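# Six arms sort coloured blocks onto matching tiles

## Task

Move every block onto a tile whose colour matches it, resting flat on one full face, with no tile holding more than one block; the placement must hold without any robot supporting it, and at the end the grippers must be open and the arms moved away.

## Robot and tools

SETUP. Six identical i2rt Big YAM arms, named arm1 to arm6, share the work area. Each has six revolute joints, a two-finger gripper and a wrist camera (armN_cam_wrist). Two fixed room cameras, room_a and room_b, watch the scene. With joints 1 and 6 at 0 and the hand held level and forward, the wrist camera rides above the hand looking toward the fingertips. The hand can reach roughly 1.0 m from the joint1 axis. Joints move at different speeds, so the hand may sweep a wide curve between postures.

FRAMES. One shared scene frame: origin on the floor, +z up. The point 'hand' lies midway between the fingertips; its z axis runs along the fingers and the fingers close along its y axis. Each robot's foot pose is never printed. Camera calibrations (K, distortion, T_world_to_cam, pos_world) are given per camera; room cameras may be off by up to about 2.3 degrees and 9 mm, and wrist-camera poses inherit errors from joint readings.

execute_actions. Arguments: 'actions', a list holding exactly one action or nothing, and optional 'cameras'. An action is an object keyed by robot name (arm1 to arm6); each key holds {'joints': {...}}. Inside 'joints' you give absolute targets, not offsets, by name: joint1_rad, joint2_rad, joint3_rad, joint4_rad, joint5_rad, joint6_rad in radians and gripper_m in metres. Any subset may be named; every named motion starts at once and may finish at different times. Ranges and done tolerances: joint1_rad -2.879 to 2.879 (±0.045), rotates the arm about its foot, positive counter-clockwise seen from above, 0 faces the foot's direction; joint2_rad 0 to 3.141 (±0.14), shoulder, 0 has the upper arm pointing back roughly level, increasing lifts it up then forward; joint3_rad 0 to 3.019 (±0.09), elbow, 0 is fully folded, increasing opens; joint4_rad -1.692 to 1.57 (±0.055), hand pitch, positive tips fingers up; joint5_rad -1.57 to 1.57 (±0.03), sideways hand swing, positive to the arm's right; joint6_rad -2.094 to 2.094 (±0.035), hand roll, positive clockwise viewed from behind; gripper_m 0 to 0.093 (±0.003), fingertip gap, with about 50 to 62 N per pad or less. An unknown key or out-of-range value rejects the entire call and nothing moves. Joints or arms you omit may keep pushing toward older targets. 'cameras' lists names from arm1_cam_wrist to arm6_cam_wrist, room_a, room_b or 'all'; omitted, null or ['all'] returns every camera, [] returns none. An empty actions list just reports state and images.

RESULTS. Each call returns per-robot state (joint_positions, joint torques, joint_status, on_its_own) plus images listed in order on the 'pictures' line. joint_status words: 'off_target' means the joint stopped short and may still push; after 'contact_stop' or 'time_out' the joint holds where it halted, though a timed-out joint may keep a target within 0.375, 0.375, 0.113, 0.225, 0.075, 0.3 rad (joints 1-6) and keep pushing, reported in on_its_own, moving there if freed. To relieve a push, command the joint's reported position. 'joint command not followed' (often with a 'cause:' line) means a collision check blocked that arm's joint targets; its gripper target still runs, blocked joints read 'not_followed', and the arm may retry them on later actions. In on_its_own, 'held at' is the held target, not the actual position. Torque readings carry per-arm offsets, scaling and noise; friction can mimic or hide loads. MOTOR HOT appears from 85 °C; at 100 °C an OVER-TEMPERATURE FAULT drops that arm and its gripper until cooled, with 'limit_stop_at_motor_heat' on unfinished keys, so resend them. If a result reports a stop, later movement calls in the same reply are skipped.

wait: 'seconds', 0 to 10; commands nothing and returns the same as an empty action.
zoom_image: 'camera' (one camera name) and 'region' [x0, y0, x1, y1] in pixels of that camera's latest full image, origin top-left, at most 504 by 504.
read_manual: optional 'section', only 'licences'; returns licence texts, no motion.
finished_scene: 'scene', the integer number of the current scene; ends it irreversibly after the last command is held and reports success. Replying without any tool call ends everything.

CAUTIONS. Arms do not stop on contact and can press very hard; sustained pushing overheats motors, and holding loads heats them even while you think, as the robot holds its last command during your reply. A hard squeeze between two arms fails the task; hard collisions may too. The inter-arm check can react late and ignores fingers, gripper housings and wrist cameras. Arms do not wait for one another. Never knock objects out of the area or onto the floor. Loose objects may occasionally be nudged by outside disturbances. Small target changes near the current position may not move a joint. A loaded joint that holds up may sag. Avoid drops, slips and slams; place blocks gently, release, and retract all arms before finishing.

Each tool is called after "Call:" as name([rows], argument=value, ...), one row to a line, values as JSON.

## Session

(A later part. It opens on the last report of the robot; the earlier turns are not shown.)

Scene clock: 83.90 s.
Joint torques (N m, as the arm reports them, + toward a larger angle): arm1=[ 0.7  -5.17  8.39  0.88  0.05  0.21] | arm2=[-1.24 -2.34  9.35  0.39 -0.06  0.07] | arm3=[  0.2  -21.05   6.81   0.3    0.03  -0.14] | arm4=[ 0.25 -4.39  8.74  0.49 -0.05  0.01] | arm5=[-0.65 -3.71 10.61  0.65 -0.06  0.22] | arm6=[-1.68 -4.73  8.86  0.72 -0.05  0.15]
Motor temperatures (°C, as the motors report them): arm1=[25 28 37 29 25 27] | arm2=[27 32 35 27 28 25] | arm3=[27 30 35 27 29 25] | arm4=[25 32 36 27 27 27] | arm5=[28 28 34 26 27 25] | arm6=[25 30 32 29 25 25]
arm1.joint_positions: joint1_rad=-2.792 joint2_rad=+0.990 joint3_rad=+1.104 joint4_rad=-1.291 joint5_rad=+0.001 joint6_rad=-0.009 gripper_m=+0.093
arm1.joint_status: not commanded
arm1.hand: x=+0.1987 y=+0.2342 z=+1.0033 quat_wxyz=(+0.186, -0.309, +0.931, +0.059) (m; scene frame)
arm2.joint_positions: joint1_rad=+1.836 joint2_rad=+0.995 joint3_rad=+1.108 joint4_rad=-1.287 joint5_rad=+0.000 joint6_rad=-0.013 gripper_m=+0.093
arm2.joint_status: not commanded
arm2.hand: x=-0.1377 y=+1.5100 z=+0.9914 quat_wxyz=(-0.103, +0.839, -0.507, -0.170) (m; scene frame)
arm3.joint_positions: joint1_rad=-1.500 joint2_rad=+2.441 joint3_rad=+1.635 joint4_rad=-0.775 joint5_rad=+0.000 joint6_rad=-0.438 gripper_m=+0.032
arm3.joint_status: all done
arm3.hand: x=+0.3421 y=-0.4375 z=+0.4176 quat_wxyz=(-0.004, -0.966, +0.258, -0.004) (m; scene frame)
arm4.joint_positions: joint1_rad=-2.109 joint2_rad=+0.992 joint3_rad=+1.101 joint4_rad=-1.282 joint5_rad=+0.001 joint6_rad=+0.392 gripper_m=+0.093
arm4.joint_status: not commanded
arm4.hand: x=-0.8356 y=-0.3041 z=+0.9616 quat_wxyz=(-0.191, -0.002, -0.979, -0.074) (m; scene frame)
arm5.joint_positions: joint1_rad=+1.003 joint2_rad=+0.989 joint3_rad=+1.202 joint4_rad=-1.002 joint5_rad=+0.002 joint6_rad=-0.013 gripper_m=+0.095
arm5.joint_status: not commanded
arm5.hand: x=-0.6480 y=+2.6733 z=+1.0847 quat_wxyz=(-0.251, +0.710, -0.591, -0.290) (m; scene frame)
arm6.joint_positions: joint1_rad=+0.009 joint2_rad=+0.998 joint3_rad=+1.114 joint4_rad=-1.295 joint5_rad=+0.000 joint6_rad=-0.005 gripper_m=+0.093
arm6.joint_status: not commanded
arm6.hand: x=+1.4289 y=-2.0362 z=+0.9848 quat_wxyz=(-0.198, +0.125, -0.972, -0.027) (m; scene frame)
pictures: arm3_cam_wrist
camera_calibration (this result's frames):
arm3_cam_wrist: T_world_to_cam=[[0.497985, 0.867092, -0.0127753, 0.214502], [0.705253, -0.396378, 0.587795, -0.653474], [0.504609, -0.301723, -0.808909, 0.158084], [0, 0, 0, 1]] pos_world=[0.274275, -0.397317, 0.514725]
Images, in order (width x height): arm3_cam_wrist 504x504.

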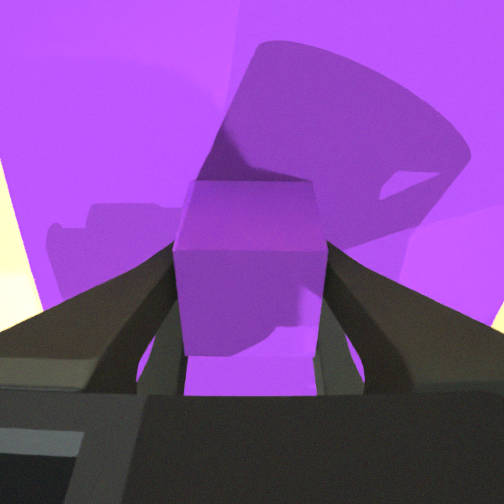

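Call:
execute_actions([
  {"arm3":{"joints":{"gripper_m":0.093}}},
], cameras=[])

Call:
execute_actions([
  {"arm3":{"joints":{"joint2_rad":2.0}}},
], cameras=["arm3_cam_wrist"])

Call:
execute_actions([
  {"arm3":{"joints":{"joint2_rad":1.0,"joint3_rad":1.1,"joint4_rad":-1.3}}},
], cameras=["room_a","room_b","arm1_cam_wrist"])

Scene clock: 85.07 s.
Joint torques (N m, as the arm reports them, + toward a larger angle): arm1=[ 0.66 -5.35  8.54  0.86  0.04  0.22] | arm2=[-0.81 -2.41  9.15  0.28 -0.09  0.08] | arm3=[  0.2  -21.22   6.88   0.3    0.03  -0.13] | arm4=[ 0.11 -4.19  8.74  0.54 -0.06  0.02] | arm5=[-1.16 -4.28 10.5   1.06 -0.07  0.15] | arm6=[-1.91 -5.24  8.91  0.67 -0.08  0.09]
Motor temperatures (°C, as the motors report them): arm1=[25 28 37 29 25 27] | arm2=[27 31 35 27 28 25] | arm3=[27 30 35 27 29 25] | arm4=[25 32 37 27 27 27] | arm5=[28 28 34 26 27 25] | arm6=[25 29 32 29 25 25]
arm1.joint_positions: joint1_rad=-2.792 joint2_rad=+0.990 joint3_rad=+1.104 joint4_rad=-1.291 joint5_rad=+0.001 joint6_rad=-0.009 gripper_m=+0.093
arm1.joint_status: not commanded
arm1.hand: x=+0.1987 y=+0.2342 z=+1.0033 quat_wxyz=(+0.186, -0.309, +0.931, +0.059) (m; scene frame)
arm2.joint_positions: joint1_rad=+1.836 joint2_rad=+0.995 joint3_rad=+1.108 joint4_rad=-1.287 joint5_rad=+0.000 joint6_rad=-0.013 gripper_m=+0.093
arm2.joint_status: not commanded
arm2.hand: x=-0.1377 y=+1.5100 z=+0.9914 quat_wxyz=(-0.103, +0.839, -0.507, -0.170) (m; scene frame)
arm3.joint_positions: joint1_rad=-1.500 joint2_rad=+2.441 joint3_rad=+1.635 joint4_rad=-0.775 joint5_rad=+0.000 joint6_rad=-0.438 gripper_m=+0.093
arm3.joint_status: all done
arm3.hand: x=+0.3421 y=-0.4375 z=+0.4176 quat_wxyz=(-0.004, -0.966, +0.258, -0.004) (m; scene frame)
arm4.joint_positions: joint1_rad=-2.109 joint2_rad=+0.992 joint3_rad=+1.101 joint4_rad=-1.282 joint5_rad=+0.001 joint6_rad=+0.392 gripper_m=+0.093
arm4.joint_status: not commanded
arm4.hand: x=-0.8356 y=-0.3041 z=+0.9616 quat_wxyz=(-0.191, -0.002, -0.979, -0.074) (m; scene frame)
arm5.joint_positions: joint1_rad=+1.003 joint2_rad=+0.989 joint3_rad=+1.202 joint4_rad=-1.002 joint5_rad=+0.002 joint6_rad=-0.013 gripper_m=+0.095
arm5.joint_status: not commanded
arm5.hand: x=-0.6480 y=+2.6733 z=+1.0847 quat_wxyz=(-0.251, +0.710, -0.591, -0.290) (m; scene frame)
arm6.joint_positions: joint1_rad=+0.009 joint2_rad=+0.998 joint3_rad=+1.114 joint4_rad=-1.295 joint5_rad=+0.000 joint6_rad=-0.005 gripper_m=+0.093
arm6.joint_status: not commanded
arm6.hand: x=+1.4289 y=-2.0362 z=+0.9848 quat_wxyz=(-0.198, +0.125, -0.972, -0.027) (m; scene frame)
pictures: none
No camera images: the call's "cameras" was empty. Leave "cameras" out to get every camera's image.

Scene clock: 86.77 s.
Joint torques (N m, as the arm reports them, + toward a larger angle): arm1=[ 0.7  -5.41  8.48  0.95  0.06  0.22] | arm2=[-1.09 -2.71  9.26  0.29 -0.11  0.09] | arm3=[  0.23 -20.1    8.12   0.93   0.04  -0.11] | arm4=[ 0.15 -4.49  8.72  0.49 -0.05  0.  ] | arm5=[-0.85 -4.74 10.58  0.89 -0.11  0.28] | arm6=[-1.   -5.41  8.69  0.96 -0.08  0.11]
Motor temperatures (°C, as the motors report them): arm1=[25 28 37 29 25 27] | arm2=[27 31 35 27 28 25] | arm3=[27 31 35 27 29 25] | arm4=[25 32 37 27 27 27] | arm5=[28 28 34 26 27 25] | arm6=[25 29 32 29 25 25]
arm1.joint_positions: joint1_rad=-2.792 joint2_rad=+0.990 joint3_rad=+1.104 joint4_rad=-1.291 joint5_rad=+0.001 joint6_rad=-0.009 gripper_m=+0.093
arm1.joint_status: not commanded
arm1.hand: x=+0.1987 y=+0.2342 z=+1.0033 quat_wxyz=(+0.186, -0.309, +0.931, +0.059) (m; scene frame)
arm2.joint_positions: joint1_rad=+1.836 joint2_rad=+0.995 joint3_rad=+1.108 joint4_rad=-1.287 joint5_rad=+0.000 joint6_rad=-0.013 gripper_m=+0.093
arm2.joint_status: not commanded
arm2.hand: x=-0.1377 y=+1.5100 z=+0.9914 quat_wxyz=(-0.103, +0.839, -0.507, -0.170) (m; scene frame)
arm3.joint_positions: joint1_rad=-1.500 joint2_rad=+1.990 joint3_rad=+1.657 joint4_rad=-0.769 joint5_rad=+0.000 joint6_rad=-0.438 gripper_m=+0.093
arm3.joint_status: all done
arm3.hand: x=+0.2888 y=-0.3610 z=+0.7211 quat_wxyz=(+0.149, -0.940, +0.251, +0.179) (m; scene frame)
arm4.joint_positions: joint1_rad=-2.109 joint2_rad=+0.992 joint3_rad=+1.101 joint4_rad=-1.282 joint5_rad=+0.001 joint6_rad=+0.392 gripper_m=+0.093
arm4.joint_status: not commanded
arm4.hand: x=-0.8356 y=-0.3041 z=+0.9616 quat_wxyz=(-0.191, -0.002, -0.979, -0.074) (m; scene frame)
arm5.joint_positions: joint1_rad=+1.003 joint2_rad=+0.989 joint3_rad=+1.202 joint4_rad=-1.002 joint5_rad=+0.002 joint6_rad=-0.013 gripper_m=+0.095
arm5.joint_status: not commanded
arm5.hand: x=-0.6480 y=+2.6733 z=+1.0847 quat_wxyz=(-0.251, +0.710, -0.591, -0.290) (m; scene frame)
arm6.joint_positions: joint1_rad=+0.009 joint2_rad=+0.998 joint3_rad=+1.114 joint4_rad=-1.295 joint5_rad=+0.000 joint6_rad=-0.005 gripper_m=+0.093
arm6.joint_status: not commanded
arm6.hand: x=+1.4289 y=-2.0362 z=+0.9848 quat_wxyz=(-0.198, +0.125, -0.972, -0.027) (m; scene frame)
pictures: arm3_cam_wrist
camera_calibration (this result's frames):
arm3_cam_wrist: T_world_to_cam=[[0.522108, 0.832652, 0.184647, 0.0168666], [0.813689, -0.551176, 0.184704, -0.560529], [0.255567, 0.0538101, -0.965293, 0.76659], [0, 0, 0, 1]] pos_world=[0.251374, -0.364244, 0.840401]
Images, in order (width x height): arm3_cam_wrist 504x504.

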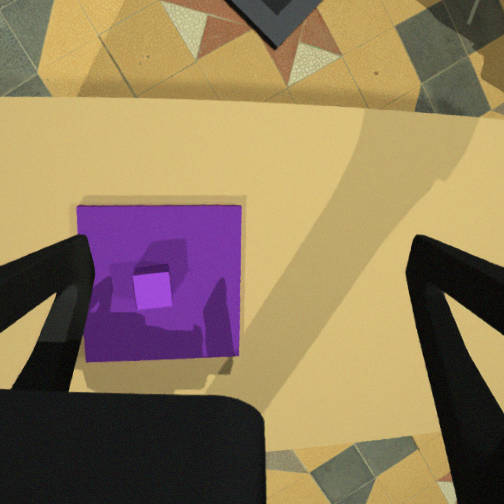

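Scene clock: 88.40 s.
Joint torques (N m, as the arm reports them, + toward a larger angle): arm1=[ 0.54 -5.04  8.46  0.92  0.05  0.2 ] | arm2=[-0.95 -2.17  9.24  0.26 -0.09  0.07] | arm3=[ 0.18 -4.91  7.9  -0.16  0.04 -0.12] | arm4=[ 0.06 -4.23  8.72  0.57 -0.07 -0.01] | arm5=[-0.18 -4.   10.6   0.89 -0.09  0.2 ] | arm6=[-1.4  -5.84  8.73  0.85 -0.13  0.12]
Motor temperatures (°C, as the motors report them): arm1=[25 28 37 29 25 27] | arm2=[27 31 36 27 28 25] | arm3=[27 31 35 27 29 25] | arm4=[25 32 37 27 27 27] | arm5=[28 28 34 26 27 25] | arm6=[25 29 32 29 25 25]
arm1.joint_positions: joint1_rad=-2.792 joint2_rad=+0.990 joint3_rad=+1.104 joint4_rad=-1.291 joint5_rad=+0.001 joint6_rad=-0.009 gripper_m=+0.093
arm1.joint_status: not commanded
arm1.hand: x=+0.1987 y=+0.2342 z=+1.0033 quat_wxyz=(+0.186, -0.309, +0.931, +0.059) (m; scene frame)
arm2.joint_positions: joint1_rad=+1.836 joint2_rad=+0.995 joint3_rad=+1.108 joint4_rad=-1.287 joint5_rad=+0.000 joint6_rad=-0.013 gripper_m=+0.093
arm2.joint_status: not commanded
arm2.hand: x=-0.1377 y=+1.5100 z=+0.9914 quat_wxyz=(-0.103, +0.839, -0.507, -0.170) (m; scene frame)
arm3.joint_positions: joint1_rad=-1.500 joint2_rad=+0.987 joint3_rad=+1.105 joint4_rad=-1.282 joint5_rad=+0.000 joint6_rad=-0.438 gripper_m=+0.093
arm3.joint_status: all done
arm3.hand: x=+0.4979 y=-0.6591 z=+0.9191 quat_wxyz=(+0.130, -0.946, +0.253, +0.155) (m; scene frame)
arm4.joint_positions: joint1_rad=-2.109 joint2_rad=+0.992 joint3_rad=+1.101 joint4_rad=-1.282 joint5_rad=+0.001 joint6_rad=+0.392 gripper_m=+0.093
arm4.joint_status: not commanded
arm4.hand: x=-0.8356 y=-0.3041 z=+0.9616 quat_wxyz=(-0.191, -0.002, -0.979, -0.074) (m; scene frame)
arm5.joint_positions: joint1_rad=+1.003 joint2_rad=+0.989 joint3_rad=+1.202 joint4_rad=-1.002 joint5_rad=+0.002 joint6_rad=-0.013 gripper_m=+0.095
arm5.joint_status: not commanded
arm5.hand: x=-0.6480 y=+2.6733 z=+1.0847 quat_wxyz=(-0.251, +0.710, -0.591, -0.290) (m; scene frame)
arm6.joint_positions: joint1_rad=+0.009 joint2_rad=+0.998 joint3_rad=+1.114 joint4_rad=-1.295 joint5_rad=+0.000 joint6_rad=-0.005 gripper_m=+0.093
arm6.joint_status: not commanded
arm6.hand: x=+1.4289 y=-2.0362 z=+0.9848 quat_wxyz=(-0.198, +0.125, -0.972, -0.027) (m; scene frame)
pictures: arm1_cam_wrist, room_a, room_b
camera_calibration (this result's frames):
arm1_cam_wrist: T_world_to_cam=[[0.595868, -0.803081, 0.00129944, 0.0668783], [-0.781499, -0.579481, 0.231217, 0.0624629], [-0.184933, -0.13879, -0.972901, 1.16781], [0, 0, 0, 1]] pos_world=[0.22493, 0.251985, 1.12163]
Images, in order (width x height): arm1_cam_wrist 504x504, room_a 504x504, room_b 504x504.

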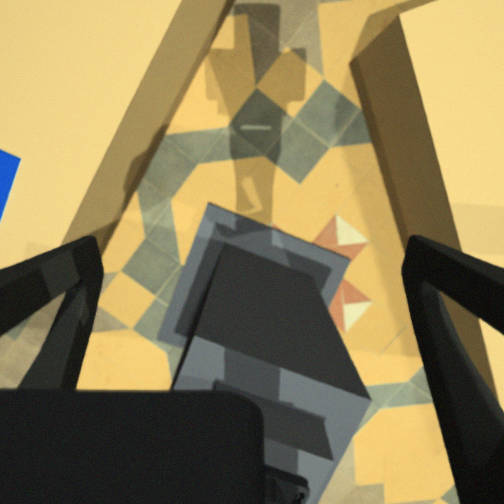

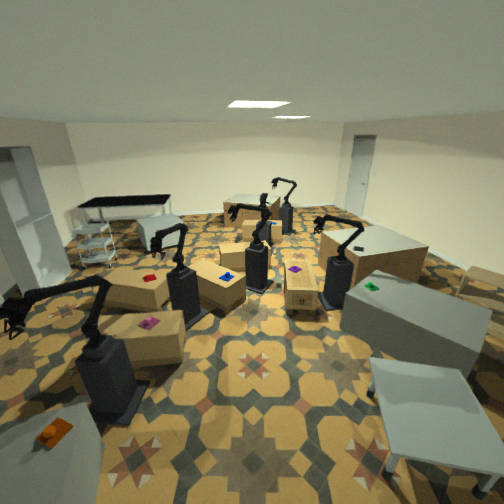

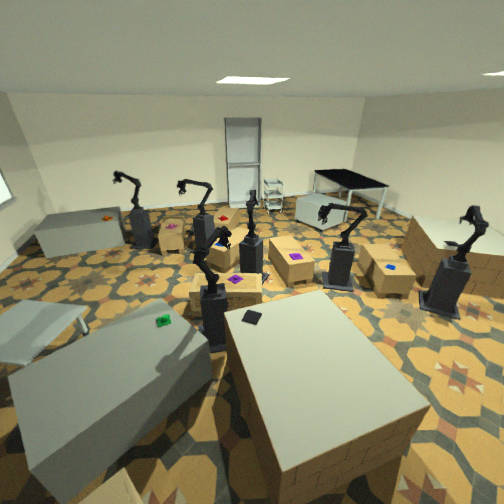

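Quick check of blue, green and pink.

Call:
execute_actions([
  {"arm1":{"joints":{"joint1_rad":-1.83,"joint2_rad":1.5,"joint3_rad":1.4}}},
], cameras=["arm1_cam_wrist","room_a","room_b"])

Call:
zoom_image(camera="room_a", region=[340,260,410,310])

Call:
zoom_image(camera="room_a", region=[100,250,260,350])

Scene clock: 91.03 s.
Joint torques (N m, as the arm reports them, + toward a larger angle): arm1=[  1.17 -16.44  10.26   0.68   0.07   0.19] | arm2=[-0.8  -2.19  9.2   0.34 -0.1   0.06] | arm3=[ 0.19 -5.    7.91 -0.16  0.04 -0.12] | arm4=[ 0.01 -4.46  8.73  0.5  -0.07  0.01] | arm5=[-0.39 -3.83 10.48  0.94 -0.09  0.2 ] | arm6=[-0.75 -5.72  8.78  0.83 -0.08  0.07]
Motor temperatures (°C, as the motors report them): arm1=[25 28 37 29 25 27] | arm2=[27 31 36 27 28 25] | arm3=[27 30 35 27 29 25] | arm4=[25 32 37 27 27 27] | arm5=[28 28 34 26 27 25] | arm6=[25 29 32 29 25 25]
arm1.joint_positions: joint1_rad=-1.830 joint2_rad=+1.507 joint3_rad=+1.373 joint4_rad=-1.297 joint5_rad=+0.000 joint6_rad=-0.009 gripper_m=+0.093
arm1.joint_status: all done
arm1.hand: x=-0.0908 y=+0.5091 z=+0.9210 quat_wxyz=(+0.049, -0.717, +0.694, +0.050) (m; scene frame)
arm2.joint_positions: joint1_rad=+1.836 joint2_rad=+0.995 joint3_rad=+1.108 joint4_rad=-1.287 joint5_rad=+0.000 joint6_rad=-0.013 gripper_m=+0.093
arm2.joint_status: not commanded
arm2.hand: x=-0.1377 y=+1.5100 z=+0.9914 quat_wxyz=(-0.103, +0.839, -0.507, -0.170) (m; scene frame)
arm3.joint_positions: joint1_rad=-1.500 joint2_rad=+0.987 joint3_rad=+1.105 joint4_rad=-1.282 joint5_rad=+0.000 joint6_rad=-0.438 gripper_m=+0.093
arm3.joint_status: not commanded
arm3.hand: x=+0.4979 y=-0.6591 z=+0.9191 quat_wxyz=(+0.130, -0.946, +0.253, +0.155) (m; scene frame)
arm4.joint_positions: joint1_rad=-2.109 joint2_rad=+0.992 joint3_rad=+1.101 joint4_rad=-1.282 joint5_rad=+0.001 joint6_rad=+0.392 gripper_m=+0.093
arm4.joint_status: not commanded
arm4.hand: x=-0.8356 y=-0.3041 z=+0.9616 quat_wxyz=(-0.191, -0.002, -0.979, -0.074) (m; scene frame)
arm5.joint_positions: joint1_rad=+1.003 joint2_rad=+0.989 joint3_rad=+1.202 joint4_rad=-1.002 joint5_rad=+0.002 joint6_rad=-0.013 gripper_m=+0.095
arm5.joint_status: not commanded
arm5.hand: x=-0.6480 y=+2.6733 z=+1.0847 quat_wxyz=(-0.251, +0.710, -0.591, -0.290) (m; scene frame)
arm6.joint_positions: joint1_rad=+0.009 joint2_rad=+0.998 joint3_rad=+1.114 joint4_rad=-1.295 joint5_rad=+0.000 joint6_rad=-0.005 gripper_m=+0.093
arm6.joint_status: not commanded
arm6.hand: x=+1.4289 y=-2.0362 z=+0.9848 quat_wxyz=(-0.198, +0.125, -0.972, -0.027) (m; scene frame)
pictures: arm1_cam_wrist, room_a, room_b
camera_calibration (this result's frames):
arm1_cam_wrist: T_world_to_cam=[[0.999543, 0.0301992, -0.000991861, 0.0748085], [0.0271544, -0.883399, 0.467835, 0.0248037], [0.013252, -0.467648, -0.883816, 1.17568], [0, 0, 0, 1]] pos_world=[-0.0910279, 0.569455, 1.02755]
Images, in order (width x height): arm1_cam_wrist 504x504, room_a 504x504, room_b 504x504.

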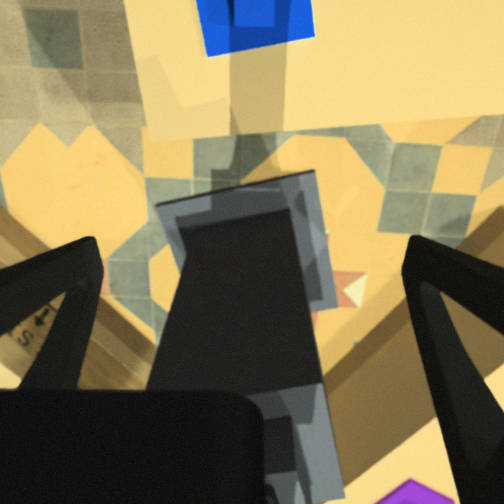

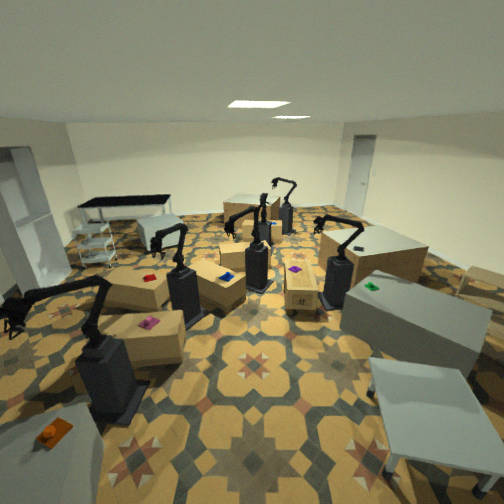

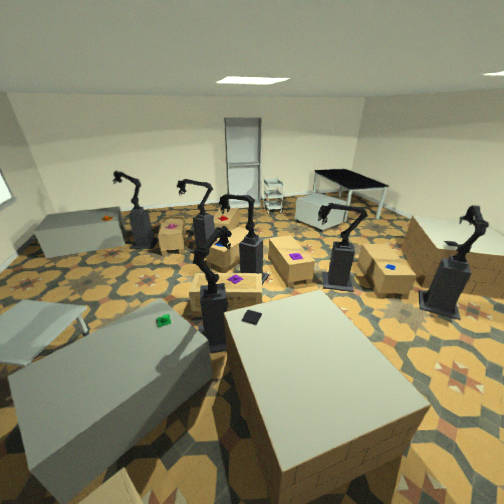

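Region (340, 260, 410, 310) of room_a's 504x504 image, scaled by 7.200, with more detail than that image has; it fills the top 360 rows of this view, and the rest is white.

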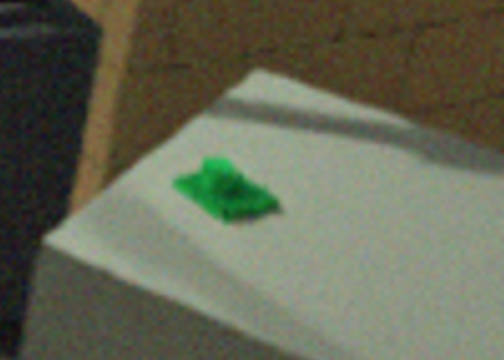

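Region (100, 250, 260, 350) of room_a's 504x504 image, scaled by 3.150, with more detail than that image has; it fills the top 315 rows of this view, and the rest is white.

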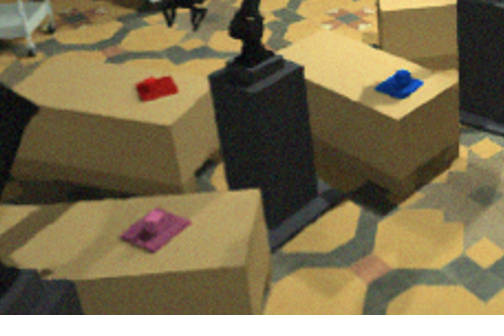

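Call:
finished_scene(scene=2)

The scene is finished: the task was done.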